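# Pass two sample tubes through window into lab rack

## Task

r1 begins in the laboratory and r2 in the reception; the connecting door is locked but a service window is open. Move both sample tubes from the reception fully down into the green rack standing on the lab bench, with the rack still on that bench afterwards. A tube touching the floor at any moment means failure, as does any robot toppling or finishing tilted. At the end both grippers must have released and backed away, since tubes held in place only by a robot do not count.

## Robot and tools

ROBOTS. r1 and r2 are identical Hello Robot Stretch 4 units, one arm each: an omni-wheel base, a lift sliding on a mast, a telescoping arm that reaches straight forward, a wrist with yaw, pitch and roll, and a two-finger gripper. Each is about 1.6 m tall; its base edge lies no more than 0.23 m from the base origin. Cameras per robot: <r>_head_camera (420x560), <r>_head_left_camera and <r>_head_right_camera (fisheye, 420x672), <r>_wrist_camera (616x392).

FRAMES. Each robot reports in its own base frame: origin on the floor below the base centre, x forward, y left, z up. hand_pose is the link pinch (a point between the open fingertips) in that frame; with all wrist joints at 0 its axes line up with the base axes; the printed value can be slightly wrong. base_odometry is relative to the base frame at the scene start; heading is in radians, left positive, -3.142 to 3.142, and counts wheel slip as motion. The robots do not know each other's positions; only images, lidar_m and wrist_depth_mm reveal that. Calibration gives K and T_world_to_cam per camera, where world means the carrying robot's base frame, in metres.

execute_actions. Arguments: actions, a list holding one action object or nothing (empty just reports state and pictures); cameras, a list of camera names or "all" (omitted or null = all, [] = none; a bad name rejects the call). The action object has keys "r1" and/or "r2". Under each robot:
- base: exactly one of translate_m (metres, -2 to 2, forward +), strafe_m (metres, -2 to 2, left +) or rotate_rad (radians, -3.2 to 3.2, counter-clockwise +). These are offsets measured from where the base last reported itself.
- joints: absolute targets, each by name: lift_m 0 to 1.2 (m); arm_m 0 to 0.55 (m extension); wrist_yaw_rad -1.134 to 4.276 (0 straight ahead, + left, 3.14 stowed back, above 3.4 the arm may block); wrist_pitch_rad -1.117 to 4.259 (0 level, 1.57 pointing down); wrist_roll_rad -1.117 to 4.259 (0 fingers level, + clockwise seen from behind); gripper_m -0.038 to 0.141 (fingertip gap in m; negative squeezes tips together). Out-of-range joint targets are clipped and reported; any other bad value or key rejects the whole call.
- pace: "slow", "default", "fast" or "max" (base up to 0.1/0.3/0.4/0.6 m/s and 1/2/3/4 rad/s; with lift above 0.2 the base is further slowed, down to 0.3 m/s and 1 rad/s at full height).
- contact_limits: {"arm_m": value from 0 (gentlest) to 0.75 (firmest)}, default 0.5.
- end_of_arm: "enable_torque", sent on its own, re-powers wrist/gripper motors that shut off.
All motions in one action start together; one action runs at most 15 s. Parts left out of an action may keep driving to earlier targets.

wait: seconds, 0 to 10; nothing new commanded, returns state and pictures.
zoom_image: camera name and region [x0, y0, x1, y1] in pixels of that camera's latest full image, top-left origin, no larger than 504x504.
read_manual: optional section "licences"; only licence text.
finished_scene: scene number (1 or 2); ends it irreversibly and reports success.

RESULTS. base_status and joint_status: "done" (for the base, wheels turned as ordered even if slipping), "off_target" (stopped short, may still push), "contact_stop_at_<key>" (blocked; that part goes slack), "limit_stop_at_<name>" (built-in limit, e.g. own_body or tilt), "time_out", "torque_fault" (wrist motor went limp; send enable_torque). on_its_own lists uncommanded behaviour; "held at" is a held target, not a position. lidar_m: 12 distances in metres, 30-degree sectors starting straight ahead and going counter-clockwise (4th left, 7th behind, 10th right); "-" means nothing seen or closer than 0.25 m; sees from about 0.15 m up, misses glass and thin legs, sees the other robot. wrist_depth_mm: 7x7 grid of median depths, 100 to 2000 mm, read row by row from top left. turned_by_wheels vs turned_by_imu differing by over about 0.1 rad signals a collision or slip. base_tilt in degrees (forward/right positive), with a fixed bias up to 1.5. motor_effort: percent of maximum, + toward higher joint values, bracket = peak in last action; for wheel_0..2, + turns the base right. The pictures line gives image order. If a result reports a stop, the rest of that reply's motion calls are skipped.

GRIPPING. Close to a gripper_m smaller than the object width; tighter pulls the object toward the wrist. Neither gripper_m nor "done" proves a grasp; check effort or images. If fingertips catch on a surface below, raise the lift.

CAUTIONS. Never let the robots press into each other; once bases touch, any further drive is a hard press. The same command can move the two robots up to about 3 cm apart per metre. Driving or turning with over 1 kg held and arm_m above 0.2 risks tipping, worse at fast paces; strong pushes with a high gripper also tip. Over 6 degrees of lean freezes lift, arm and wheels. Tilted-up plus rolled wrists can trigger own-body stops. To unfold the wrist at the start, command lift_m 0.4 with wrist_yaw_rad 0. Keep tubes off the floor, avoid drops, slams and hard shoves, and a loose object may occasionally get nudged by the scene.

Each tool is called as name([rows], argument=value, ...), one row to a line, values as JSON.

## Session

execute_actions(actions=[])

Scene clock: 0.00 s.
r1.base_odometry: x=+0.000 y=+0.000 heading=+0.000 (m, m, rad; r1's odometry frame)
r1.turned_by_wheels: +0.000 (rad since the last result)
r1.turned_by_imu: +0.000 (rad since the last result)
r1.base_tilt: forward=-0.1 right=-0.4 (deg)
r1.lidar_m: 2.07 2.05 0.82 0.79 3.32 1.16 0.94 1.04 1.06 1.44 1.37 1.46
r1.base_status: not commanded
r1.joint_positions: lift_m=+0.229 arm_m=+0.002 wrist_yaw_rad=+3.209 wrist_pitch_rad=+0.000 wrist_roll_rad=+0.006 gripper_m=+0.057
r1.joint_status: not commanded
r1.motor_effort: lift_m=+19 arm_m=+0 wrist_yaw_rad=+1 wrist_pitch_rad=-8 wrist_roll_rad=-1 gripper_m=-2 wheel_0=-1 wheel_1=+0 wheel_2=+0 (%)
r1.hand_pose: x=-0.1209 y=+0.0678 z=+0.4069 quat_wxyz=(-0.034, +0.000, +0.003, +0.999) (m; r1's base frame)
r1.wrist_depth_mm: - 139 139 - - 1661 1808 / - 106 138 1182 1366 1618 1808 / - 110 138 1281 1430 1618 1863 / - 122 142 1308 1430 1618 1808 / 198 1078 1205 1308 1430 1576 1863 / 216 1098 205 1281 195 1499 1464 / 215 1042 1025 144 1042 917 1025
r2.base_odometry: x=+0.000 y=+0.000 heading=+0.000 (m, m, rad; r2's odometry frame)
r2.turned_by_wheels: +0.000 (rad since the last result)
r2.turned_by_imu: +0.000 (rad since the last result)
r2.base_tilt: forward=+0.9 right=-0.1 (deg)
r2.lidar_m: 1.22 1.19 1.19 0.94 0.95 0.95 1.36 1.51 0.95 1.30 2.93 1.54
r2.base_status: not commanded
r2.joint_positions: lift_m=+0.277 arm_m=+0.000 wrist_yaw_rad=+3.095 wrist_pitch_rad=+0.016 wrist_roll_rad=+0.005 gripper_m=+0.057
r2.joint_status: not commanded
r2.motor_effort: lift_m=+20 arm_m=-1 wrist_yaw_rad=+0 wrist_pitch_rad=-7 wrist_roll_rad=-1 gripper_m=-4 wheel_0=+0 wheel_1=+1 wheel_2=+0 (%)
r2.hand_pose: x=-0.1136 y=+0.1009 z=+0.4508 quat_wxyz=(+0.023, -0.008, +0.002, +1.000) (m; r2's base frame)
r2.wrist_depth_mm: - 138 - - - - 931 / - 136 - - 1921 1060 904 / - 124 181 - 1464 1160 917 / 106 138 229 - 1618 1182 917 / 137 - - - 1618 1182 917 / 1537 1808 209 1756 192 1160 931 / 1118 1118 1078 145 1138 1025 946
pictures: r1_head_camera, r1_head_left_camera, r1_head_right_camera, r1_wrist_camera, r2_head_camera, r2_head_left_camera, r2_head_right_camera, r2_wrist_camera
camera_calibration (this result's frames):
r1_wrist_camera: T_world_to_cam=[[-0.0825497, 0.995431, -0.0479789, -0.0498673], [0.0140149, -0.0469789, -0.998798, 0.467321], [-0.996488, -0.0831229, -0.0100728, 0.112582], [0, 0, 0, 1]] pos_world=[0.10152, 0.0809518, 0.4655]
r2_wrist_camera: T_world_to_cam=[[0.0422795, 0.998976, -0.0160757, -0.0889496], [0.00490901, -0.0162976, -0.999855, 0.513123], [-0.999094, 0.0421945, -0.00559305, 0.108979], [0, 0, 0, 1]] pos_world=[0.110122, 0.092623, 0.512228]
Images, in order (width x height): r1_head_camera 420x560, r1_head_left_camera 420x672, r1_head_right_camera 420x672, r1_wrist_camera 616x392, r2_head_camera 420x560, r2_head_left_camera 420x672, r2_head_right_camera 420x672, r2_wrist_camera 616x392.

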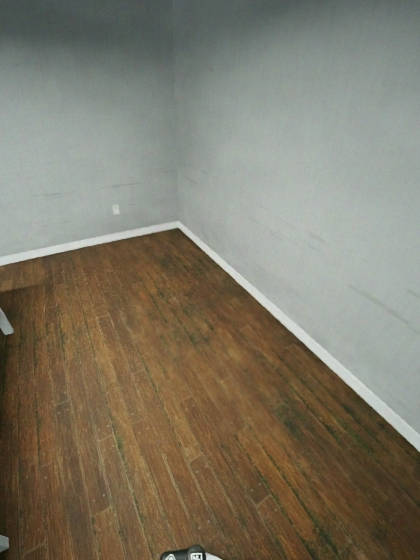

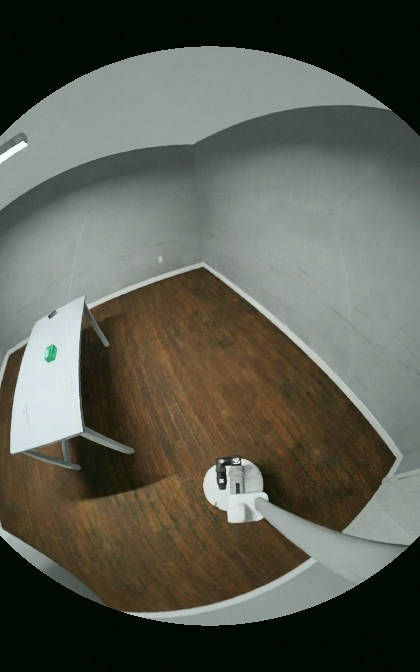

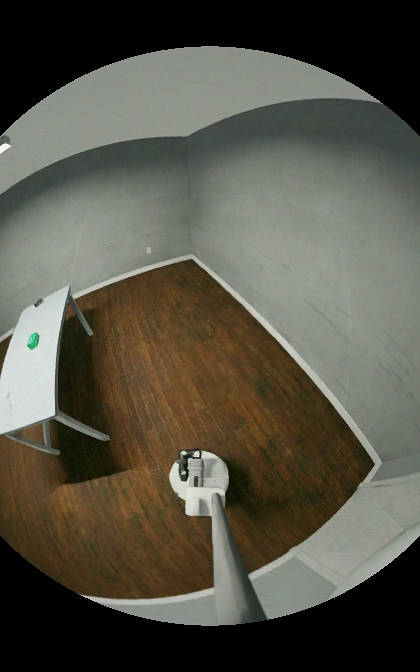

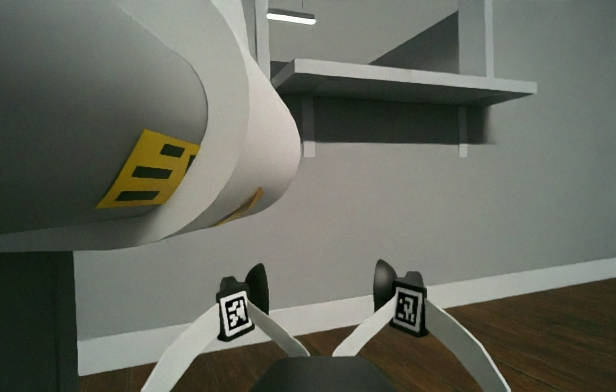

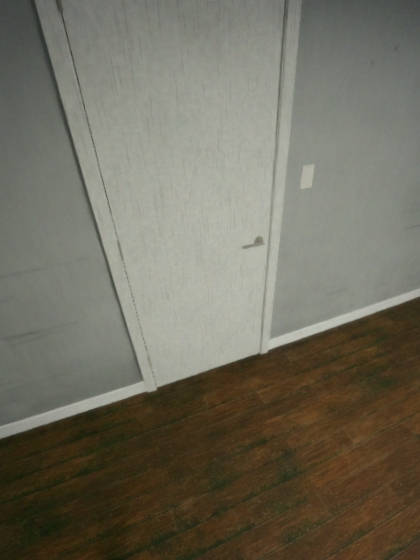

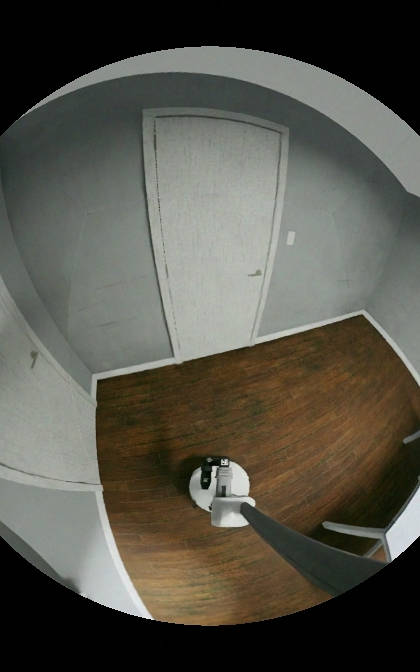

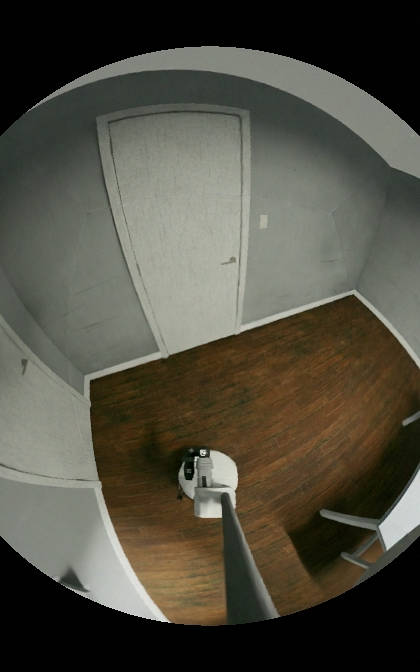

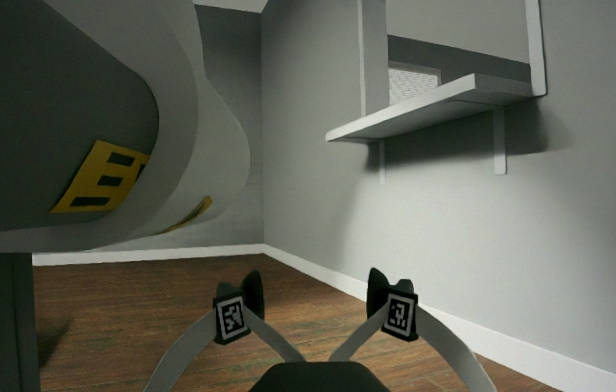

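execute_actions([
  {"r1":{"base":{"rotate_rad":1.2},"joints":{"lift_m":0.4,"wrist_yaw_rad":0}},"r2":{"base":{"rotate_rad":-2.0},"joints":{"lift_m":0.4,"wrist_yaw_rad":0}}},
], cameras=[])

execute_actions([
  {"r1":{"joints":{"lift_m":0.9}},"r2":{"joints":{"lift_m":0.9}}},
], cameras=["r1_head_camera","r2_head_camera","r1_head_left_camera","r2_head_right_camera"])

Scene clock: 6.23 s.
r1.base_odometry: x=+0.000 y=+0.000 heading=+1.199 (m, m, rad; r1's odometry frame)
r1.turned_by_wheels: +1.199 (rad since the last result)
r1.turned_by_imu: +1.187 (rad since the last result)
r1.base_tilt: forward=+0.0 right=-0.4 (deg)
r1.lidar_m: 0.82 0.96 2.43 1.00 0.91 1.04 1.14 1.41 1.39 1.55 2.52 1.38
r1.base_status: done
r1.joint_positions: lift_m=+0.400 arm_m=+0.002 wrist_yaw_rad=+0.000 wrist_pitch_rad=+0.000 wrist_roll_rad=+0.006 gripper_m=+0.057
r1.joint_status: all done
r1.motor_effort: lift_m=+22(23) arm_m=+0(0) wrist_yaw_rad=+0(4) wrist_pitch_rad=-8(8) wrist_roll_rad=-1(2) gripper_m=-2(4) wheel_0=-4(8) wheel_1=-8(11) wheel_2=-3(10) (%)
r1.hand_pose: x=+0.4614 y=-0.0873 z=+0.5781 quat_wxyz=(+1.000, +0.003, +0.000, +0.000) (m; r1's base frame)
r1.wrist_depth_mm: - - - - - - - / - - - - - - - / - 798 640 820 1205 - - / - - 1537 - - - - / - - - - - - - / - - 205 1921 195 1863 1983 / 1499 1205 661 143 1397 1255 1336
r2.base_odometry: x=+0.000 y=+0.000 heading=-2.000 (m, m, rad; r2's odometry frame)
r2.turned_by_wheels: -2.000 (rad since the last result)
r2.turned_by_imu: -1.978 (rad since the last result)
r2.base_tilt: forward=+0.9 right=-0.2 (deg)
r2.lidar_m: 0.97 1.50 2.49 1.37 1.19 1.23 1.11 0.93 0.97 0.94 1.63 1.26
r2.base_status: done
r2.joint_positions: lift_m=+0.400 arm_m=+0.000 wrist_yaw_rad=+0.000 wrist_pitch_rad=+0.016 wrist_roll_rad=+0.005 gripper_m=+0.057
r2.joint_status: all done
r2.motor_effort: lift_m=+23(28) arm_m=-1(1) wrist_yaw_rad=-1(8) wrist_pitch_rad=-5(5) wrist_roll_rad=-1(2) gripper_m=-4(7) wheel_0=+2(9) wheel_1=+2(12) wheel_2=+0(8) (%)
r2.hand_pose: x=+0.4590 y=-0.0873 z=+0.5732 quat_wxyz=(+1.000, +0.002, +0.008, +0.000) (m; r2's base frame)
r2.wrist_depth_mm: - - - - - - - / - - - - - - - / - - - 842 - - - / - - - 866 - - - / - - - - - - - / - - 209 1808 192 1756 1921 / 1499 1397 1281 144 1397 1255 1336
pictures: none
No camera images: the call's "cameras" was empty. Leave "cameras" out to get every camera's image.

Scene clock: 9.17 s.
r1.base_odometry: x=+0.000 y=+0.000 heading=+1.199 (m, m, rad; r1's odometry frame)
r1.turned_by_wheels: +0.000 (rad since the last result)
r1.turned_by_imu: -0.001 (rad since the last result)
r1.base_tilt: forward=+0.0 right=-0.4 (deg)
r1.lidar_m: 0.81 0.98 2.46 1.02 0.92 1.03 1.17 1.40 1.39 1.58 2.51 1.38
r1.base_status: not commanded
r1.joint_positions: lift_m=+0.900 arm_m=+0.002 wrist_yaw_rad=+0.000 wrist_pitch_rad=+0.000 wrist_roll_rad=+0.006 gripper_m=+0.057
r1.joint_status: all done
r1.motor_effort: lift_m=+22(26) arm_m=+0(0) wrist_yaw_rad=+0(1) wrist_pitch_rad=-7(8) wrist_roll_rad=+0(0) gripper_m=-3(2) wheel_0=-4(4) wheel_1=-8(8) wheel_2=-3(3) (%)
r1.hand_pose: x=+0.4613 y=-0.0873 z=+1.0781 quat_wxyz=(+1.000, +0.003, +0.000, +0.000) (m; r1's base frame)
r1.wrist_depth_mm: - - - - - - - / - - - - - - - / - - - - - - - / - - - - - - - / - - - - - - - / - - 206 1255 195 - - / - 878 809 143 - - -
r2.base_odometry: x=+0.000 y=+0.000 heading=-2.000 (m, m, rad; r2's odometry frame)
r2.turned_by_wheels: +0.000 (rad since the last result)
r2.turned_by_imu: -0.001 (rad since the last result)
r2.base_tilt: forward=+1.0 right=-0.2 (deg)
r2.lidar_m: 0.97 1.50 2.46 1.38 1.22 1.22 1.09 0.96 0.96 0.94 1.62 1.25
r2.base_status: not commanded
r2.joint_positions: lift_m=+0.900 arm_m=+0.000 wrist_yaw_rad=+0.000 wrist_pitch_rad=+0.016 wrist_roll_rad=+0.005 gripper_m=+0.057
r2.joint_status: all done
r2.motor_effort: lift_m=+24(25) arm_m=-1(1) wrist_yaw_rad=-1(1) wrist_pitch_rad=-6(6) wrist_roll_rad=+1(1) gripper_m=-4(3) wheel_0=+2(2) wheel_1=+2(2) wheel_2=+0(0) (%)
r2.hand_pose: x=+0.4589 y=-0.0873 z=+1.0732 quat_wxyz=(+1.000, +0.002, +0.008, +0.000) (m; r2's base frame)
r2.wrist_depth_mm: - - - - - - - / - - - - - - - / - - - - - - - / - - - - - - - / - - - - - - - / - - 208 1255 192 - - / - - 1008 145 946 - -
pictures: r1_head_camera, r1_head_left_camera, r2_head_camera, r2_head_right_camera
Images, in order (width x height): r1_head_camera 420x560, r1_head_left_camera 420x672, r2_head_camera 420x560, r2_head_right_camera 420x672.

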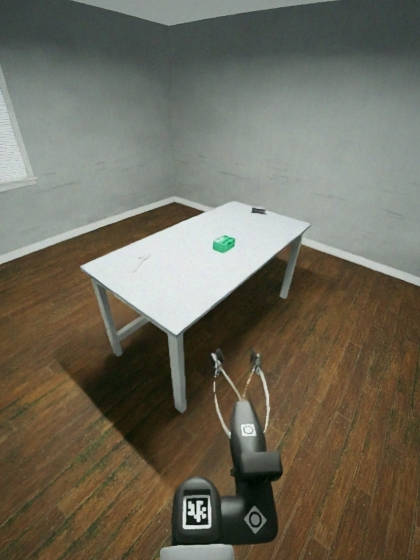

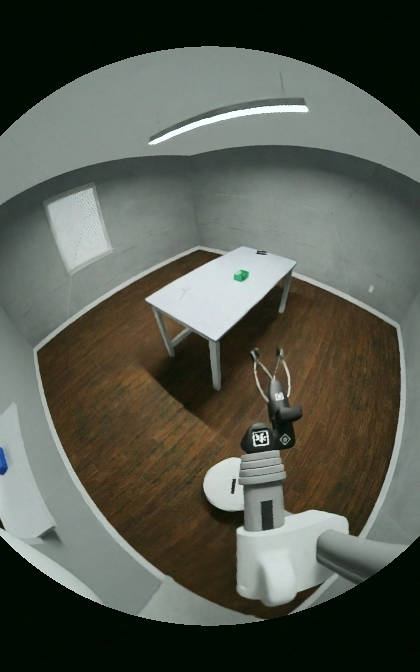

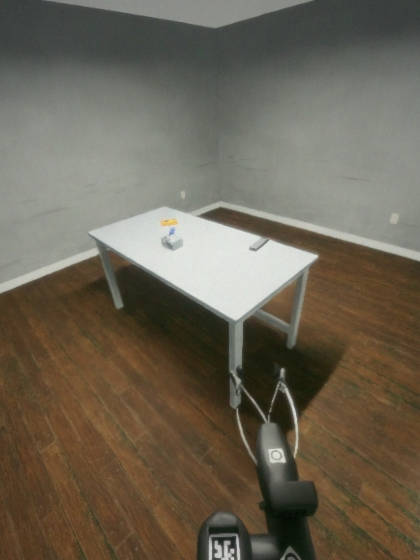

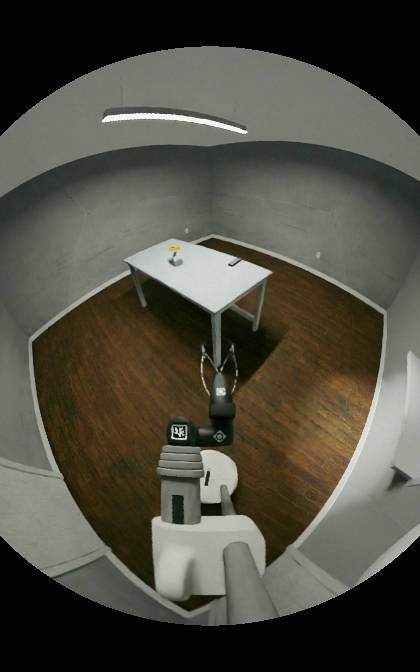

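execute_actions([
  {"r1":{"base":{"rotate_rad":2.42}},"r2":{"base":{"rotate_rad":-0.765},"joints":{"lift_m":0.67,"wrist_pitch_rad":0,"gripper_m":0.06}}},
], cameras=[])

execute_actions([
  {"r2":{"base":{"strafe_m":1.45}}},
], cameras=[])

execute_actions([
  {"r2":{"base":{"translate_m":0.3}}},
], cameras=["r1_head_camera","r2_head_camera","r2_wrist_camera","r1_head_left_camera"])

Scene clock: 23.47 s.
r1.base_odometry: x=+0.000 y=+0.000 heading=-2.666 (m, m, rad; r1's odometry frame)
r1.turned_by_wheels: +2.419 (rad since the last result)
r1.turned_by_imu: +2.397 (rad since the last result)
r1.base_tilt: forward=-0.1 right=-0.4 (deg)
r1.lidar_m: 1.04 1.05 1.45 1.40 1.44 1.95 3.29 0.86 0.80 3.32 1.19 0.92
r1.base_status: done
r1.joint_positions: lift_m=+0.900 arm_m=+0.002 wrist_yaw_rad=+0.000 wrist_pitch_rad=+0.000 wrist_roll_rad=+0.006 gripper_m=+0.057
r1.joint_status: not commanded
r1.motor_effort: lift_m=+21(22) arm_m=+0(1) wrist_yaw_rad=+1(0) wrist_pitch_rad=-8(8) wrist_roll_rad=+2(1) gripper_m=-2(3) wheel_0=-6(12) wheel_1=-8(12) wheel_2=-4(9) (%)
r1.hand_pose: x=+0.4613 y=-0.0874 z=+1.0782 quat_wxyz=(+1.000, +0.003, +0.000, +0.000) (m; r1's base frame)
r1.wrist_depth_mm: 831 831 842 831 842 - - / 831 831 842 842 842 - - / 831 842 842 842 842 - - / 842 831 854 854 842 - - / 842 842 854 842 842 - - / 842 842 205 842 195 917 976 / 842 842 854 144 842 683 683
r2.base_odometry: x=+0.000 y=+0.000 heading=-2.764 (m, m, rad; r2's odometry frame)
r2.turned_by_wheels: -0.765 (rad since the last result)
r2.turned_by_imu: -0.757 (rad since the last result)
r2.base_tilt: forward=+0.8 right=+0.0 (deg)
r2.lidar_m: 3.47 0.96 1.06 3.30 1.75 1.26 1.21 1.28 0.98 0.92 0.93 1.11
r2.base_status: done
r2.joint_positions: lift_m=+0.670 arm_m=+0.000 wrist_yaw_rad=+0.000 wrist_pitch_rad=+0.003 wrist_roll_rad=+0.005 gripper_m=+0.060
r2.joint_status: all done
r2.motor_effort: lift_m=+15(22) arm_m=-1(1) wrist_yaw_rad=+1(1) wrist_pitch_rad=-8(8) wrist_roll_rad=-2(2) gripper_m=-2(1) wheel_0=+2(8) wheel_1=+2(10) wheel_2=+1(11) (%)
r2.hand_pose: x=+0.4589 y=-0.0875 z=+0.8478 quat_wxyz=(+1.000, +0.002, +0.001, +0.000) (m; r2's base frame)
r2.wrist_depth_mm: - - - - - - 1430 / - - - - - - 1397 / - - - - - - 1366 / - - - - - - 1464 / 1138 - - - - - 1308 / - - 211 - 202 - 1397 / - - - 144 - 1708 1430
pictures: none
No camera images: the call's "cameras" was empty. Leave "cameras" out to get every camera's image.

Scene clock: 29.63 s.
r1.base_odometry: x=+0.000 y=+0.000 heading=-2.666 (m, m, rad; r1's odometry frame)
r1.turned_by_wheels: +0.000 (rad since the last result)
r1.turned_by_imu: -0.002 (rad since the last result)
r1.base_tilt: forward=-0.1 right=-0.5 (deg)
r1.lidar_m: 1.03 1.05 1.45 1.39 1.45 1.95 3.27 0.85 0.83 3.32 1.20 0.93
r1.base_status: not commanded
r1.joint_positions: lift_m=+0.900 arm_m=+0.002 wrist_yaw_rad=+0.000 wrist_pitch_rad=+0.000 wrist_roll_rad=+0.006 gripper_m=+0.057
r1.joint_status: not commanded
r1.motor_effort: lift_m=+20(21) arm_m=+0(0) wrist_yaw_rad=+1(1) wrist_pitch_rad=-8(8) wrist_roll_rad=-2(0) gripper_m=-4(3) wheel_0=-5(5) wheel_1=-8(8) wheel_2=-4(4) (%)
r1.hand_pose: x=+0.4613 y=-0.0874 z=+1.0782 quat_wxyz=(+1.000, +0.003, +0.000, +0.000) (m; r1's base frame)
r1.wrist_depth_mm: 831 831 842 842 831 - - / 831 820 842 842 831 - - / 831 831 854 842 842 - - / 831 831 842 842 842 - - / 831 831 842 842 854 - - / 842 842 205 854 195 904 976 / 842 842 854 144 842 683 683
r2.base_odometry: x=+0.534 y=-1.348 heading=-2.764 (m, m, rad; r2's odometry frame)
r2.turned_by_wheels: +0.000 (rad since the last result)
r2.turned_by_imu: +0.001 (rad since the last result)
r2.base_tilt: forward=+0.9 right=-0.1 (deg)
r2.lidar_m: 0.75 0.82 1.92 1.85 1.68 1.25 1.20 1.27 1.71 2.28 1.07 0.77
r2.base_status: done
r2.joint_positions: lift_m=+0.670 arm_m=+0.000 wrist_yaw_rad=+0.000 wrist_pitch_rad=+0.003 wrist_roll_rad=+0.005 gripper_m=+0.060
r2.joint_status: not commanded
r2.motor_effort: lift_m=+15(16) arm_m=-1(1) wrist_yaw_rad=+0(0) wrist_pitch_rad=-6(6) wrist_roll_rad=-2(0) gripper_m=-4(3) wheel_0=-2(11) wheel_1=+3(12) wheel_2=+0(1) (%)
r2.hand_pose: x=+0.4589 y=-0.0875 z=+0.8478 quat_wxyz=(+1.000, +0.002, +0.001, +0.000) (m; r2's base frame)
r2.wrist_depth_mm: - - - - - - - / - - - - - - - / - - - - - - - / - - - - - - - / - 1138 1118 854 1042 976 931 / 597 591 211 580 202 569 564 / - 1281 1921 144 1863 1499 1921
pictures: none
No camera images: the call's "cameras" was empty. Leave "cameras" out to get every camera's image.

Scene clock: 32.10 s.
r1.base_odometry: x=+0.000 y=+0.000 heading=-2.666 (m, m, rad; r1's odometry frame)
r1.turned_by_wheels: +0.000 (rad since the last result)
r1.turned_by_imu: -0.001 (rad since the last result)
r1.base_tilt: forward=+0.0 right=-0.4 (deg)
r1.lidar_m: 1.02 1.05 1.45 1.38 1.43 1.95 3.26 0.88 0.81 3.34 1.19 0.94
r1.base_status: not commanded
r1.joint_positions: lift_m=+0.900 arm_m=+0.002 wrist_yaw_rad=+0.000 wrist_pitch_rad=+0.000 wrist_roll_rad=+0.006 gripper_m=+0.057
r1.joint_status: not commanded
r1.motor_effort: lift_m=+21(20) arm_m=+0(0) wrist_yaw_rad=+0(0) wrist_pitch_rad=-8(7) wrist_roll_rad=+1(1) gripper_m=-1(5) wheel_0=-5(5) wheel_1=-9(8) wheel_2=-4(4) (%)
r1.hand_pose: x=+0.4613 y=-0.0874 z=+1.0782 quat_wxyz=(+1.000, +0.003, +0.000, +0.000) (m; r1's base frame)
r1.wrist_depth_mm: 831 820 842 842 842 - - / 831 831 842 854 842 - - / 831 831 842 842 831 - - / 842 831 842 854 842 - - / 842 831 842 842 842 - - / 831 842 205 854 195 904 976 / 842 842 854 144 842 691 676
r2.base_odometry: x=+0.256 y=-1.459 heading=-2.764 (m, m, rad; r2's odometry frame)
r2.turned_by_wheels: +0.000 (rad since the last result)
r2.turned_by_imu: -0.001 (rad since the last result)
r2.base_tilt: forward=+0.8 right=-0.1 (deg)
r2.lidar_m: 0.46 0.49 0.70 1.84 1.95 1.56 1.48 1.56 2.22 2.23 0.65 0.47
r2.base_status: done
r2.joint_positions: lift_m=+0.670 arm_m=+0.000 wrist_yaw_rad=+0.000 wrist_pitch_rad=+0.003 wrist_roll_rad=+0.005 gripper_m=+0.060
r2.joint_status: not commanded
r2.motor_effort: lift_m=+16(16) arm_m=-1(1) wrist_yaw_rad=+1(0) wrist_pitch_rad=-8(7) wrist_roll_rad=+1(1) gripper_m=-1(3) wheel_0=+4(8) wheel_1=+3(7) wheel_2=-1(9) (%)
r2.hand_pose: x=+0.4589 y=-0.0875 z=+0.8478 quat_wxyz=(+1.000, +0.002, +0.001, +0.000) (m; r2's base frame)
r2.wrist_depth_mm: - - - - - - - / - - - - - - - / - - - - - - - / - - - - - - - / - - - 750 - 931 946 / 504 512 211 488 202 477 455 / 340 325 317 144 322 298 310
pictures: r1_head_camera, r1_head_left_camera, r2_head_camera, r2_wrist_camera
camera_calibration (this result's frames):
r2_wrist_camera: T_world_to_cam=[[0.00473122, -0.999861, -0.0160093, -0.076287], [0.00786508, 0.0160462, -0.99984, 0.905598], [0.999958, 0.00460455, 0.0079399, -0.241073], [0, 0, 0, 1]] pos_world=[0.234301, -0.0896978, 0.906146]
Images, in order (width x height): r1_head_camera 420x560, r1_head_left_camera 420x672, r2_head_camera 420x560, r2_wrist_camera 616x392.

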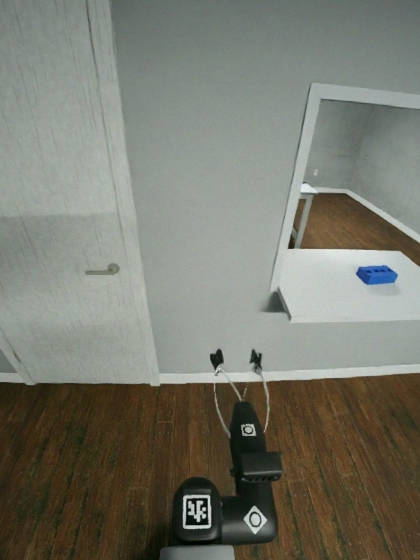

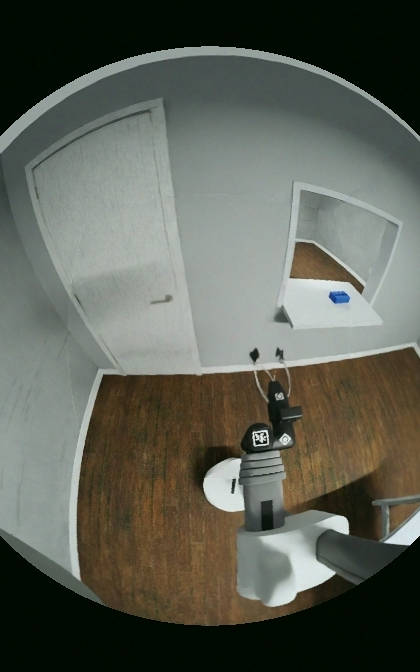

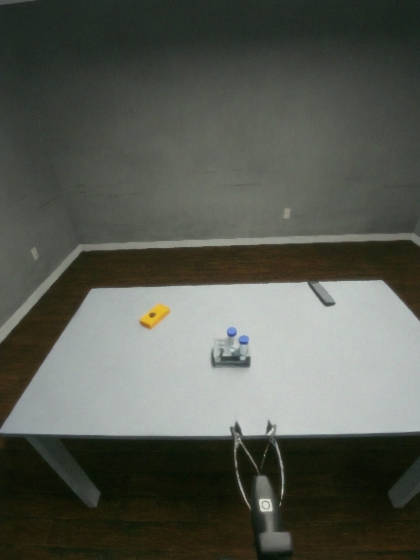

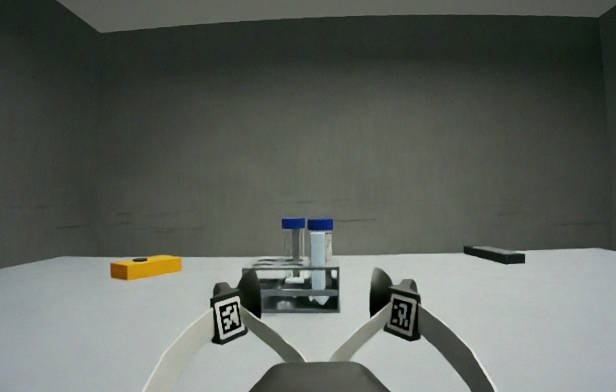

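execute_actions([
  {"r1":{"base":{"strafe_m":-0.8},"joints":{"lift_m":0.9,"wrist_pitch_rad":0.35,"gripper_m":0.14}},"r2":{"base":{"strafe_m":-0.019},"joints":{"arm_m":0.22}}},
], cameras=["r1_head_camera","r2_wrist_camera","r1_wrist_camera"])

Scene clock: 42.43 s.
r1.base_odometry: x=-0.366 y=+0.711 heading=-2.666 (m, m, rad; r1's odometry frame)
r1.turned_by_wheels: +0.000 (rad since the last result)
r1.turned_by_imu: -0.002 (rad since the last result)
r1.base_tilt: forward=-0.1 right=-0.4 (deg)
r1.lidar_m: 0.82 0.86 1.44 2.18 2.28 0.54 0.52 0.54 0.76 2.51 1.52 0.85
r1.base_status: done
r1.joint_positions: lift_m=+0.900 arm_m=+0.002 wrist_yaw_rad=+0.000 wrist_pitch_rad=+0.352 wrist_roll_rad=+0.006 gripper_m=+0.140
r1.joint_status: all done
r1.motor_effort: lift_m=+20(21) arm_m=+0(0) wrist_yaw_rad=+1(1) wrist_pitch_rad=-6(6) wrist_roll_rad=+1(0) gripper_m=-1(3) wheel_0=+2(11) wheel_1=-5(17) wheel_2=+0(2) (%)
r1.hand_pose: x=+0.4436 y=-0.0874 z=+0.9787 quat_wxyz=(+0.985, +0.003, +0.175, +0.000) (m; r1's base frame)
r1.wrist_depth_mm: 778 - - - - - 768 / 809 - - - - - 809 / 842 - - - - 976 854 / 891 854 831 809 788 768 891 / 931 699 960 960 960 931 946 / 1008 991 991 991 991 197 1008 / 1078 1060 1078 144 1060 1078 1078
r2.base_odometry: x=+0.249 y=-1.441 heading=-2.764 (m, m, rad; r2's odometry frame)
r2.turned_by_wheels: +0.000 (rad since the last result)
r2.turned_by_imu: -0.002 (rad since the last result)
r2.base_tilt: forward=+0.9 right=-0.1 (deg)
r2.lidar_m: 0.45 0.49 0.73 1.85 1.97 1.56 1.50 1.55 2.20 2.22 0.67 0.49
r2.base_status: done
r2.joint_positions: lift_m=+0.670 arm_m=+0.219 wrist_yaw_rad=+0.000 wrist_pitch_rad=+0.002 wrist_roll_rad=+0.005 gripper_m=+0.060
r2.joint_status: all done
r2.motor_effort: lift_m=+16(15) arm_m=+5(3) wrist_yaw_rad=+0(1) wrist_pitch_rad=-6(5) wrist_roll_rad=+0(2) gripper_m=-3(5) wheel_0=+3(10) wheel_1=-2(11) wheel_2=+0(0) (%)
r2.hand_pose: x=+0.6786 y=-0.0874 z=+0.8479 quat_wxyz=(+1.000, +0.002, +0.001, +0.000) (m; r2's base frame)
r2.wrist_depth_mm: - - - - - - - / - - - - - - - / - - - - - - - / - - - - - - - / - - - 741 - - - / 496 504 211 325 202 466 449 / 338 322 283 144 317 296 307
pictures: r1_head_camera, r1_wrist_camera, r2_wrist_camera
camera_calibration (this result's frames):
r1_wrist_camera: T_world_to_cam=[[-0.00219348, -0.998733, -0.0502792, -0.0290624], [-0.354887, 0.047784, -0.933687, 1.13145], [0.934907, 0.0157954, -0.354542, 0.156935], [0, 0, 0, 1]] pos_world=[0.254752, -0.0855694, 1.11059]
r2_wrist_camera: T_world_to_cam=[[0.00495171, -0.99986, -0.0160078, -0.0774133], [0.00819961, 0.016048, -0.999838, 0.903738], [0.999954, 0.00481965, 0.00827792, -0.460951], [0, 0, 0, 1]] pos_world=[0.453903, -0.0896841, 0.906167]
Images, in order (width x height): r1_head_camera 420x560, r1_wrist_camera 616x392, r2_wrist_camera 616x392.

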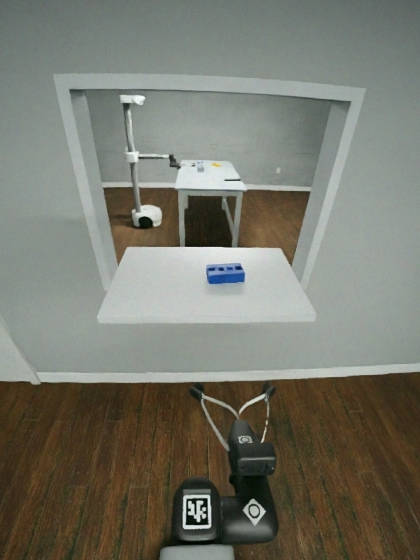

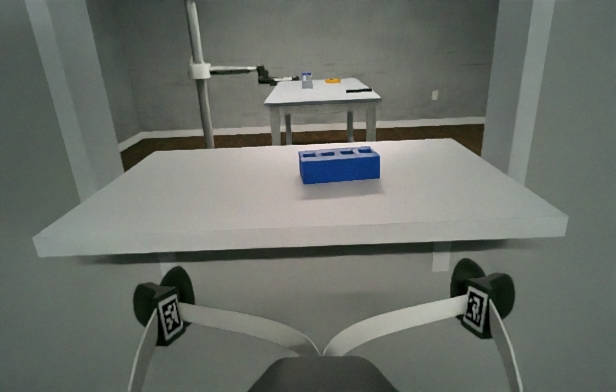

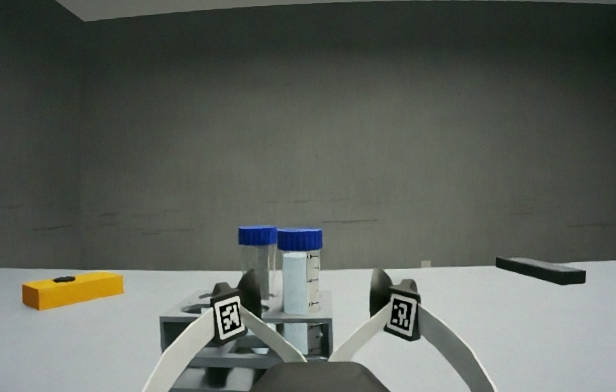

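execute_actions([
  {"r1":{"base":{"translate_m":0.15}},"r2":{"base":{"strafe_m":0.005},"joints":{"arm_m":0.29},"pace":"slow"}},
], cameras=["r2_wrist_camera"])

Scene clock: 46.60 s.
r1.base_odometry: x=-0.499 y=+0.643 heading=-2.665 (m, m, rad; r1's odometry frame)
r1.turned_by_wheels: +0.001 (rad since the last result)
r1.turned_by_imu: -0.001 (rad since the last result)
r1.base_tilt: forward=-0.3 right=-0.4 (deg)
r1.lidar_m: 0.67 0.72 1.28 2.19 2.29 0.71 0.66 0.70 2.61 2.53 1.34 0.71
r1.base_status: done
r1.joint_positions: lift_m=+0.900 arm_m=+0.002 wrist_yaw_rad=+0.000 wrist_pitch_rad=+0.352 wrist_roll_rad=+0.006 gripper_m=+0.140
r1.joint_status: not commanded
r1.motor_effort: lift_m=+20(20) arm_m=+0(0) wrist_yaw_rad=+0(0) wrist_pitch_rad=-7(7) wrist_roll_rad=+2(0) gripper_m=+0(1) wheel_0=+3(7) wheel_1=+8(13) wheel_2=-1(12) (%)
r1.hand_pose: x=+0.4436 y=-0.0874 z=+0.9787 quat_wxyz=(+0.985, +0.003, +0.175, +0.000) (m; r1's base frame)
r1.wrist_depth_mm: 741 - - - - - 654 / 732 - - - - - 676 / 723 - - - - - 707 / 741 854 831 750 732 768 723 / 634 615 603 591 580 569 554 / 554 539 539 544 539 198 831 / 891 866 878 144 878 878 878
r2.base_odometry: x=+0.250 y=-1.445 heading=-2.764 (m, m, rad; r2's odometry frame)
r2.turned_by_wheels: +0.000 (rad since the last result)
r2.turned_by_imu: -0.001 (rad since the last result)
r2.base_tilt: forward=+0.9 right=-0.2 (deg)
r2.lidar_m: 0.48 0.49 0.69 1.86 1.96 1.56 1.50 1.60 2.20 2.22 0.65 0.48
r2.base_status: done
r2.joint_positions: lift_m=+0.670 arm_m=+0.289 wrist_yaw_rad=+0.000 wrist_pitch_rad=+0.002 wrist_roll_rad=+0.005 gripper_m=+0.060
r2.joint_status: all done
r2.motor_effort: lift_m=+16(16) arm_m=+5(3) wrist_yaw_rad=+0(0) wrist_pitch_rad=-6(6) wrist_roll_rad=+1(1) gripper_m=-4(3) wheel_0=-4(6) wheel_1=+4(8) wheel_2=+0(1) (%)
r2.hand_pose: x=+0.7485 y=-0.0874 z=+0.8479 quat_wxyz=(+1.000, +0.002, +0.001, +0.000) (m; r2's base frame)
r2.wrist_depth_mm: - - - - - - - / - - - - - - - / - - - - - - - / - - - - - - - / - - - 252 - - - / 452 504 211 212 202 473 452 / 338 224 237 144 317 296 307
pictures: r2_wrist_camera
camera_calibration (this result's frames):
r2_wrist_camera: T_world_to_cam=[[0.00493581, -0.99986, -0.0160078, -0.0777525], [0.00819982, 0.0160479, -0.999838, 0.903164], [0.999954, 0.00480375, 0.00827788, -0.53092], [0, 0, 0, 1]] pos_world=[0.523874, -0.0896851, 0.906167]
Images, in order (width x height): r2_wrist_camera 616x392.

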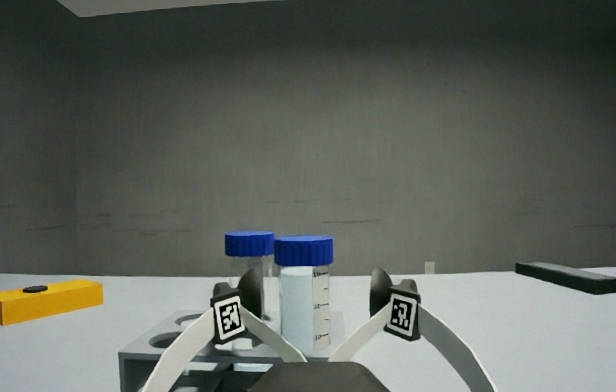

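58 px → +0.02.

execute_actions([
  {"r2":{"joints":{"arm_m":0.31},"pace":"slow"}},
], cameras=[])

execute_actions([
  {"r2":{"joints":{"gripper_m":0.0}}},
], cameras=[])

execute_actions([
  {"r2":{"joints":{"lift_m":0.92},"pace":"slow"}},
], cameras=["r2_wrist_camera"])

execute_actions([
  {"r2":{"base":{"rotate_rad":-1.57},"joints":{"arm_m":0.01},"pace":"slow"}},
], cameras=["r2_wrist_camera","r2_head_camera"])

Scene clock: 50.80 s.
r1.base_odometry: x=-0.499 y=+0.643 heading=-2.665 (m, m, rad; r1's odometry frame)
r1.turned_by_wheels: +0.000 (rad since the last result)
r1.turned_by_imu: -0.001 (rad since the last result)
r1.base_tilt: forward=-0.2 right=-0.3 (deg)
r1.lidar_m: 0.67 0.71 1.29 2.18 2.26 0.73 0.68 0.68 2.59 2.53 1.32 0.72
r1.base_status: not commanded
r1.joint_positions: lift_m=+0.900 arm_m=+0.002 wrist_yaw_rad=+0.000 wrist_pitch_rad=+0.352 wrist_roll_rad=+0.006 gripper_m=+0.140
r1.joint_status: not commanded
r1.motor_effort: lift_m=+20(20) arm_m=+0(0) wrist_yaw_rad=+1(1) wrist_pitch_rad=-6(7) wrist_roll_rad=+1(2) gripper_m=-2(1) wheel_0=+3(3) wheel_1=+8(8) wheel_2=-1(1) (%)
r1.hand_pose: x=+0.4436 y=-0.0874 z=+0.9787 quat_wxyz=(+0.985, +0.003, +0.175, +0.000) (m; r1's base frame)
r1.wrist_depth_mm: 741 - - - - - 654 / 732 - - - - - 676 / 715 - - - - - 707 / 750 854 831 741 741 768 723 / 627 615 603 591 574 569 559 / 554 535 539 544 539 197 820 / 878 866 878 144 866 878 891
r2.base_odometry: x=+0.250 y=-1.445 heading=-2.764 (m, m, rad; r2's odometry frame)
r2.turned_by_wheels: +0.000 (rad since the last result)
r2.turned_by_imu: -0.001 (rad since the last result)
r2.base_tilt: forward=+0.8 right=+0.0 (deg)
r2.lidar_m: 0.47 0.49 0.72 1.84 1.95 1.56 1.48 1.57 2.19 2.21 0.65 0.48
r2.base_status: not commanded
r2.joint_positions: lift_m=+0.670 arm_m=+0.309 wrist_yaw_rad=+0.000 wrist_pitch_rad=+0.002 wrist_roll_rad=+0.005 gripper_m=+0.060
r2.joint_status: all done
r2.motor_effort: lift_m=+16(16) arm_m=+5(8) wrist_yaw_rad=+0(0) wrist_pitch_rad=-5(6) wrist_roll_rad=-1(0) gripper_m=-1(1) wheel_0=-4(4) wheel_1=+4(4) wheel_2=+0(0) (%)
r2.hand_pose: x=+0.7685 y=-0.0874 z=+0.8479 quat_wxyz=(+1.000, +0.002, +0.001, +0.000) (m; r2's base frame)
r2.wrist_depth_mm: - - - - - - - / - - - - - - - / - - - - - - - / - - - - - - - / - - - 210 - - - / 445 500 211 207 201 466 452 / 340 219 202 144 315 294 307
pictures: none
No camera images: the call's "cameras" was empty. Leave "cameras" out to get every camera's image.

Scene clock: 52.20 s.
r1.base_odometry: x=-0.499 y=+0.643 heading=-2.665 (m, m, rad; r1's odometry frame)
r1.turned_by_wheels: +0.000 (rad since the last result)
r1.turned_by_imu: +0.000 (rad since the last result)
r1.base_tilt: forward=-0.1 right=-0.4 (deg)
r1.lidar_m: 0.69 0.73 1.28 2.18 2.29 0.72 0.68 0.71 2.64 2.53 1.30 0.72
r1.base_status: not commanded
r1.joint_positions: lift_m=+0.900 arm_m=+0.002 wrist_yaw_rad=+0.000 wrist_pitch_rad=+0.352 wrist_roll_rad=+0.006 gripper_m=+0.140
r1.joint_status: not commanded
r1.motor_effort: lift_m=+20(20) arm_m=-1(0) wrist_yaw_rad=+1(0) wrist_pitch_rad=-6(6) wrist_roll_rad=-1(1) gripper_m=-1(1) wheel_0=+3(3) wheel_1=+8(8) wheel_2=-1(1) (%)
r1.hand_pose: x=+0.4436 y=-0.0874 z=+0.9787 quat_wxyz=(+0.985, +0.003, +0.175, +0.000) (m; r1's base frame)
r1.wrist_depth_mm: 741 - - - - - 654 / 732 - - - - - 668 / 723 - - - - - 699 / 759 854 831 741 741 759 723 / 627 621 603 585 580 564 559 / 554 539 539 549 544 197 831 / 878 878 878 145 866 878 878
r2.base_odometry: x=+0.250 y=-1.445 heading=-2.764 (m, m, rad; r2's odometry frame)
r2.turned_by_wheels: +0.000 (rad since the last result)
r2.turned_by_imu: +0.000 (rad since the last result)
r2.base_tilt: forward=+0.9 right=-0.1 (deg)
r2.lidar_m: 0.45 0.50 0.71 1.86 1.95 1.57 1.49 1.58 2.21 2.20 0.65 0.46
r2.base_status: not commanded
r2.joint_positions: lift_m=+0.670 arm_m=+0.309 wrist_yaw_rad=+0.000 wrist_pitch_rad=+0.002 wrist_roll_rad=+0.005 gripper_m=+0.000
r2.joint_status: all done
r2.motor_effort: lift_m=+16(16) arm_m=+5(5) wrist_yaw_rad=+0(1) wrist_pitch_rad=-6(6) wrist_roll_rad=+0(1) gripper_m=-13(16) wheel_0=-4(4) wheel_1=+4(5) wheel_2=+0(0) (%)
r2.hand_pose: x=+0.7686 y=-0.0873 z=+0.8479 quat_wxyz=(+1.000, +0.002, +0.001, +0.000) (m; r2's base frame)
r2.wrist_depth_mm: - - - - - - - / - - - - - - - / - - - - - - - / - - - - - - - / - - - 204 - - - / 449 496 211 195 187 469 449 / 338 199 187 191 312 282 307
pictures: none
No camera images: the call's "cameras" was empty. Leave "cameras" out to get every camera's image.

Scene clock: 54.90 s.
r1.base_odometry: x=-0.499 y=+0.643 heading=-2.665 (m, m, rad; r1's odometry frame)
r1.turned_by_wheels: +0.000 (rad since the last result)
r1.turned_by_imu: -0.001 (rad since the last result)
r1.base_tilt: forward=-0.1 right=-0.4 (deg)
r1.lidar_m: 0.68 0.72 1.31 2.19 2.29 0.73 0.67 0.72 2.62 2.51 1.32 0.72
r1.base_status: not commanded
r1.joint_positions: lift_m=+0.900 arm_m=+0.002 wrist_yaw_rad=+0.000 wrist_pitch_rad=+0.352 wrist_roll_rad=+0.006 gripper_m=+0.140
r1.joint_status: not commanded
r1.motor_effort: lift_m=+20(20) arm_m=+0(0) wrist_yaw_rad=+1(1) wrist_pitch_rad=-7(6) wrist_roll_rad=+0(0) gripper_m=-1(1) wheel_0=+3(3) wheel_1=+8(8) wheel_2=-1(1) (%)
r1.hand_pose: x=+0.4436 y=-0.0874 z=+0.9787 quat_wxyz=(+0.985, +0.003, +0.175, +0.000) (m; r1's base frame)
r1.wrist_depth_mm: 732 - - - - - 654 / 723 - - - - - 676 / 732 - - - - - 699 / 750 866 831 741 732 768 732 / 627 621 603 591 580 569 554 / 554 535 539 549 539 197 831 / 878 866 891 145 866 878 878
r2.base_odometry: x=+0.250 y=-1.445 heading=-2.764 (m, m, rad; r2's odometry frame)
r2.turned_by_wheels: +0.000 (rad since the last result)
r2.turned_by_imu: -0.001 (rad since the last result)
r2.base_tilt: forward=+0.8 right=-0.1 (deg)
r2.lidar_m: 0.44 0.49 0.69 1.86 1.99 1.56 1.50 1.55 2.19 2.19 0.66 0.48
r2.base_status: not commanded
r2.joint_positions: lift_m=+0.920 arm_m=+0.309 wrist_yaw_rad=+0.000 wrist_pitch_rad=+0.003 wrist_roll_rad=+0.005 gripper_m=+0.000
r2.joint_status: all done
r2.motor_effort: lift_m=+25(24) arm_m=+5(5) wrist_yaw_rad=-1(1) wrist_pitch_rad=-6(8) wrist_roll_rad=+0(1) gripper_m=-13(15) wheel_0=-4(4) wheel_1=+4(4) wheel_2=+0(0) (%)
r2.hand_pose: x=+0.7686 y=-0.0873 z=+1.0970 quat_wxyz=(+1.000, +0.002, +0.001, +0.000) (m; r2's base frame)
r2.wrist_depth_mm: - - - - - - - / - - - - - - - / - - - - - - - / - - - - - - - / - - - 205 - - - / - - 211 195 187 - - / - - - 191 - - -
pictures: r2_wrist_camera
camera_calibration (this result's frames):
r2_wrist_camera: T_world_to_cam=[[0.0051484, -0.999859, -0.0160096, -0.0739616], [0.00779478, 0.0160494, -0.999841, 1.1524], [0.999956, 0.00502279, 0.00787631, -0.552557], [0, 0, 0, 1]] pos_world=[0.543931, -0.0896711, 1.15538]
Images, in order (width x height): r2_wrist_camera 616x392.

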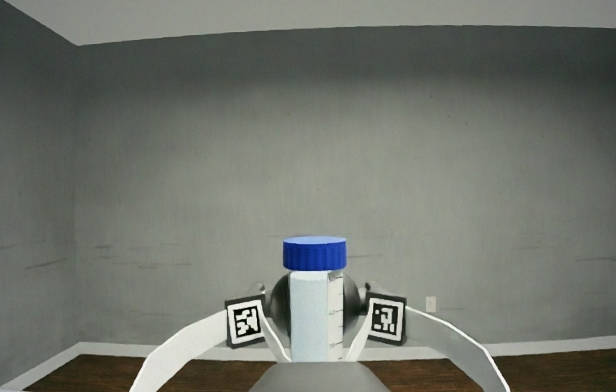

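Scene clock: 59.20 s.
r1.base_odometry: x=-0.499 y=+0.643 heading=-2.665 (m, m, rad; r1's odometry frame)
r1.turned_by_wheels: +0.000 (rad since the last result)
r1.turned_by_imu: -0.001 (rad since the last result)
r1.base_tilt: forward=-0.2 right=-0.2 (deg)
r1.lidar_m: 0.68 0.72 1.31 2.18 2.28 0.73 0.67 0.72 2.62 2.53 1.32 0.71
r1.base_status: not commanded
r1.joint_positions: lift_m=+0.900 arm_m=+0.002 wrist_yaw_rad=+0.000 wrist_pitch_rad=+0.352 wrist_roll_rad=+0.006 gripper_m=+0.140
r1.joint_status: not commanded
r1.motor_effort: lift_m=+20(21) arm_m=+0(0) wrist_yaw_rad=+0(1) wrist_pitch_rad=-7(7) wrist_roll_rad=+1(2) gripper_m=+1(1) wheel_0=+3(3) wheel_1=+8(8) wheel_2=-1(1) (%)
r1.hand_pose: x=+0.4436 y=-0.0874 z=+0.9787 quat_wxyz=(+0.985, +0.003, +0.175, +0.000) (m; r1's base frame)
r1.wrist_depth_mm: 741 - - - - - 647 / 732 - - - - - 676 / 723 - - - - - 699 / 741 854 831 741 741 768 732 / 627 615 603 591 580 564 559 / 554 539 539 544 539 197 820 / 878 866 878 144 866 878 878
r2.base_odometry: x=+0.250 y=-1.445 heading=+1.950 (m, m, rad; r2's odometry frame)
r2.turned_by_wheels: -1.569 (rad since the last result)
r2.turned_by_imu: -1.553 (rad since the last result)
r2.base_tilt: forward=+0.8 right=+0.0 (deg)
r2.lidar_m: 2.21 0.67 0.49 0.46 0.49 0.73 1.85 1.96 1.52 1.49 1.56 2.18
r2.base_status: done
r2.joint_positions: lift_m=+0.920 arm_m=+0.011 wrist_yaw_rad=+0.000 wrist_pitch_rad=+0.003 wrist_roll_rad=+0.005 gripper_m=+0.000
r2.joint_status: all done
r2.motor_effort: lift_m=+24(25) arm_m=-5(4) wrist_yaw_rad=+0(1) wrist_pitch_rad=-6(6) wrist_roll_rad=-2(0) gripper_m=-13(17) wheel_0=+4(8) wheel_1=+4(10) wheel_2=+2(7) (%)
r2.hand_pose: x=+0.4702 y=-0.0874 z=+1.0970 quat_wxyz=(+1.000, +0.002, +0.001, +0.000) (m; r2's base frame)
r2.wrist_depth_mm: - - - - - - - / - - - - - - - / - - - - - - - / - - - - - - - / - - - 204 - - - / - - 211 195 187 - - / - - - 191 - - -
pictures: r2_head_camera, r2_wrist_camera
camera_calibration (this result's frames):
r2_wrist_camera: T_world_to_cam=[[0.00477817, -0.99986, -0.0160084, -0.0723592], [0.00763341, 0.0160446, -0.999842, 1.15479], [0.999959, 0.00465522, 0.00770901, -0.254083], [0, 0, 0, 1]] pos_world=[0.245604, -0.0896944, 1.15541]
Images, in order (width x height): r2_head_camera 420x560, r2_wrist_camera 616x392.

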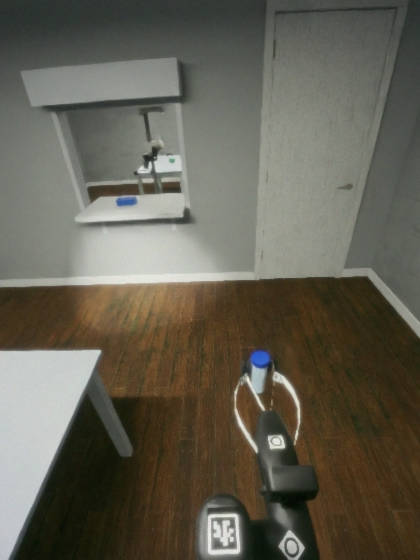

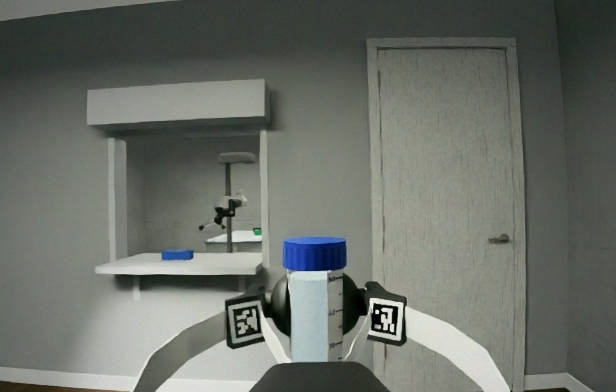

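execute_actions([
  {"r2":{"base":{"translate_m":1.4}}},
], cameras=[])

execute_actions([
  {"r2":{"base":{"strafe_m":0.6}}},
], cameras=["r2_head_camera"])

zoom_image(camera="r2_head_camera", region=[160, 250, 300, 350])

Scene clock: 69.33 s.
r1.base_odometry: x=-0.499 y=+0.643 heading=-2.665 (m, m, rad; r1's odometry frame)
r1.turned_by_wheels: +0.000 (rad since the last result)
r1.turned_by_imu: -0.002 (rad since the last result)
r1.base_tilt: forward=+0.0 right=-0.4 (deg)
r1.lidar_m: 0.67 0.71 1.28 2.18 2.28 0.71 0.66 0.72 2.63 2.53 1.32 0.72
r1.base_status: not commanded
r1.joint_positions: lift_m=+0.900 arm_m=+0.002 wrist_yaw_rad=+0.000 wrist_pitch_rad=+0.352 wrist_roll_rad=+0.006 gripper_m=+0.140
r1.joint_status: not commanded
r1.motor_effort: lift_m=+20(21) arm_m=+0(1) wrist_yaw_rad=+1(1) wrist_pitch_rad=-7(6) wrist_roll_rad=+0(1) gripper_m=-1(0) wheel_0=+4(4) wheel_1=+8(8) wheel_2=-1(1) (%)
r1.hand_pose: x=+0.4436 y=-0.0874 z=+0.9787 quat_wxyz=(+0.985, +0.003, +0.175, +0.000) (m; r1's base frame)
r1.wrist_depth_mm: 741 - - - - - 654 / 732 - - - - - 676 / 723 - - - - - 699 / 750 854 831 750 741 768 732 / 627 621 609 591 580 564 559 / 554 539 539 544 539 197 831 / 891 878 891 144 878 878 878
r2.base_odometry: x=-0.269 y=-0.145 heading=+1.951 (m, m, rad; r2's odometry frame)
r2.turned_by_wheels: +0.000 (rad since the last result)
r2.turned_by_imu: -0.007 (rad since the last result)
r2.base_tilt: forward=+1.0 right=-0.1 (deg)
r2.lidar_m: 0.92 0.84 1.19 3.20 0.83 0.74 2.07 2.14 1.56 1.49 1.37 1.03
r2.base_status: done
r2.joint_positions: lift_m=+0.920 arm_m=+0.011 wrist_yaw_rad=+0.000 wrist_pitch_rad=+0.003 wrist_roll_rad=+0.005 gripper_m=+0.000
r2.joint_status: not commanded
r2.motor_effort: lift_m=+24(25) arm_m=-4(5) wrist_yaw_rad=-1(0) wrist_pitch_rad=-8(6) wrist_roll_rad=-2(1) gripper_m=-14(16) wheel_0=+2(8) wheel_1=+3(9) wheel_2=+1(9) (%)
r2.hand_pose: x=+0.4702 y=-0.0874 z=+1.0970 quat_wxyz=(+1.000, +0.002, +0.001, +0.000) (m; r2's base frame)
r2.wrist_depth_mm: 878 854 798 798 788 741 759 / - - 788 798 788 750 750 / - - 798 798 788 750 750 / - - 798 788 798 759 750 / - - 798 205 778 750 741 / 1160 - 211 195 187 750 741 / 788 750 788 191 778 741 741
pictures: none
No camera images: the call's "cameras" was empty. Leave "cameras" out to get every camera's image.

Scene clock: 72.67 s.
r1.base_odometry: x=-0.499 y=+0.643 heading=-2.665 (m, m, rad; r1's odometry frame)
r1.turned_by_wheels: +0.000 (rad since the last result)
r1.turned_by_imu: -0.001 (rad since the last result)
r1.base_tilt: forward=-0.1 right=-0.5 (deg)
r1.lidar_m: 0.68 0.72 1.28 2.19 2.26 0.71 0.67 0.71 2.61 2.55 1.32 0.72
r1.base_status: not commanded
r1.joint_positions: lift_m=+0.900 arm_m=+0.002 wrist_yaw_rad=+0.000 wrist_pitch_rad=+0.352 wrist_roll_rad=+0.006 gripper_m=+0.140
r1.joint_status: not commanded
r1.motor_effort: lift_m=+20(20) arm_m=+0(0) wrist_yaw_rad=+1(1) wrist_pitch_rad=-7(6) wrist_roll_rad=+0(1) gripper_m=-1(0) wheel_0=+3(3) wheel_1=+8(8) wheel_2=-1(1) (%)
r1.hand_pose: x=+0.4436 y=-0.0874 z=+0.9787 quat_wxyz=(+0.985, +0.003, +0.175, +0.000) (m; r1's base frame)
r1.wrist_depth_mm: 741 - - - - - 654 / 723 - - - - - 676 / 723 - - - - - 699 / 741 854 831 741 741 768 732 / 627 615 609 591 580 569 559 / 554 539 535 544 539 197 831 / 891 878 878 144 878 891 878
r2.base_odometry: x=-0.826 y=-0.368 heading=+1.951 (m, m, rad; r2's odometry frame)
r2.turned_by_wheels: +0.000 (rad since the last result)
r2.turned_by_imu: +0.000 (rad since the last result)
r2.base_tilt: forward=+1.0 right=-0.1 (deg)
r2.lidar_m: 0.80 0.86 1.53 2.59 0.79 0.59 0.56 2.94 2.14 2.10 1.40 0.84
r2.base_status: done
r2.joint_positions: lift_m=+0.920 arm_m=+0.011 wrist_yaw_rad=+0.000 wrist_pitch_rad=+0.003 wrist_roll_rad=+0.005 gripper_m=+0.000
r2.joint_status: not commanded
r2.motor_effort: lift_m=+24(24) arm_m=-4(5) wrist_yaw_rad=+0(0) wrist_pitch_rad=-8(7) wrist_roll_rad=+0(1) gripper_m=-17(13) wheel_0=-3(11) wheel_1=+3(12) wheel_2=+0(1) (%)
r2.hand_pose: x=+0.4702 y=-0.0874 z=+1.0970 quat_wxyz=(+1.000, +0.002, +0.001, +0.000) (m; r2's base frame)
r2.wrist_depth_mm: 831 878 917 - 904 788 788 / 878 - - - - 788 788 / 878 - - - - 788 778 / 866 - - - - 788 778 / 854 - - 204 - 778 778 / 854 - 211 195 188 788 768 / 788 750 715 191 732 683 778
pictures: r2_head_camera
Images, in order (width x height): r2_head_camera 420x560.

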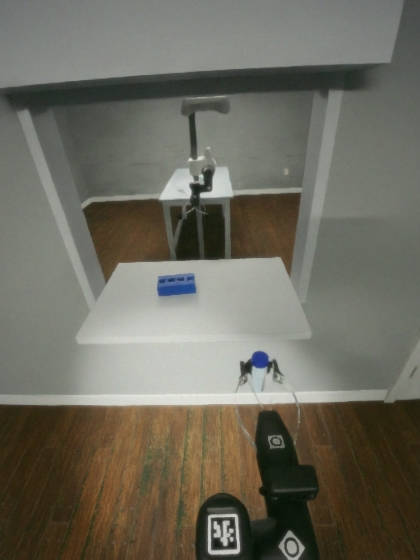

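Region (160, 250, 300, 350) of r2_head_camera's 420x560 image, scaled by 3.600, with more detail than that image has; it fills the top 360 rows of this view, and the rest is white.

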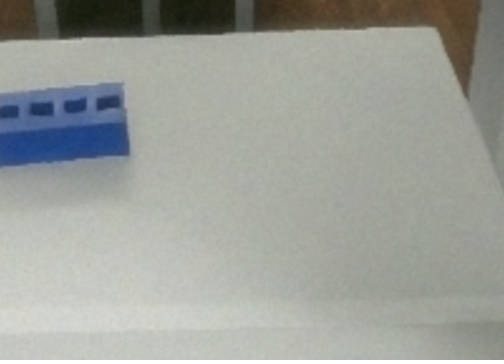

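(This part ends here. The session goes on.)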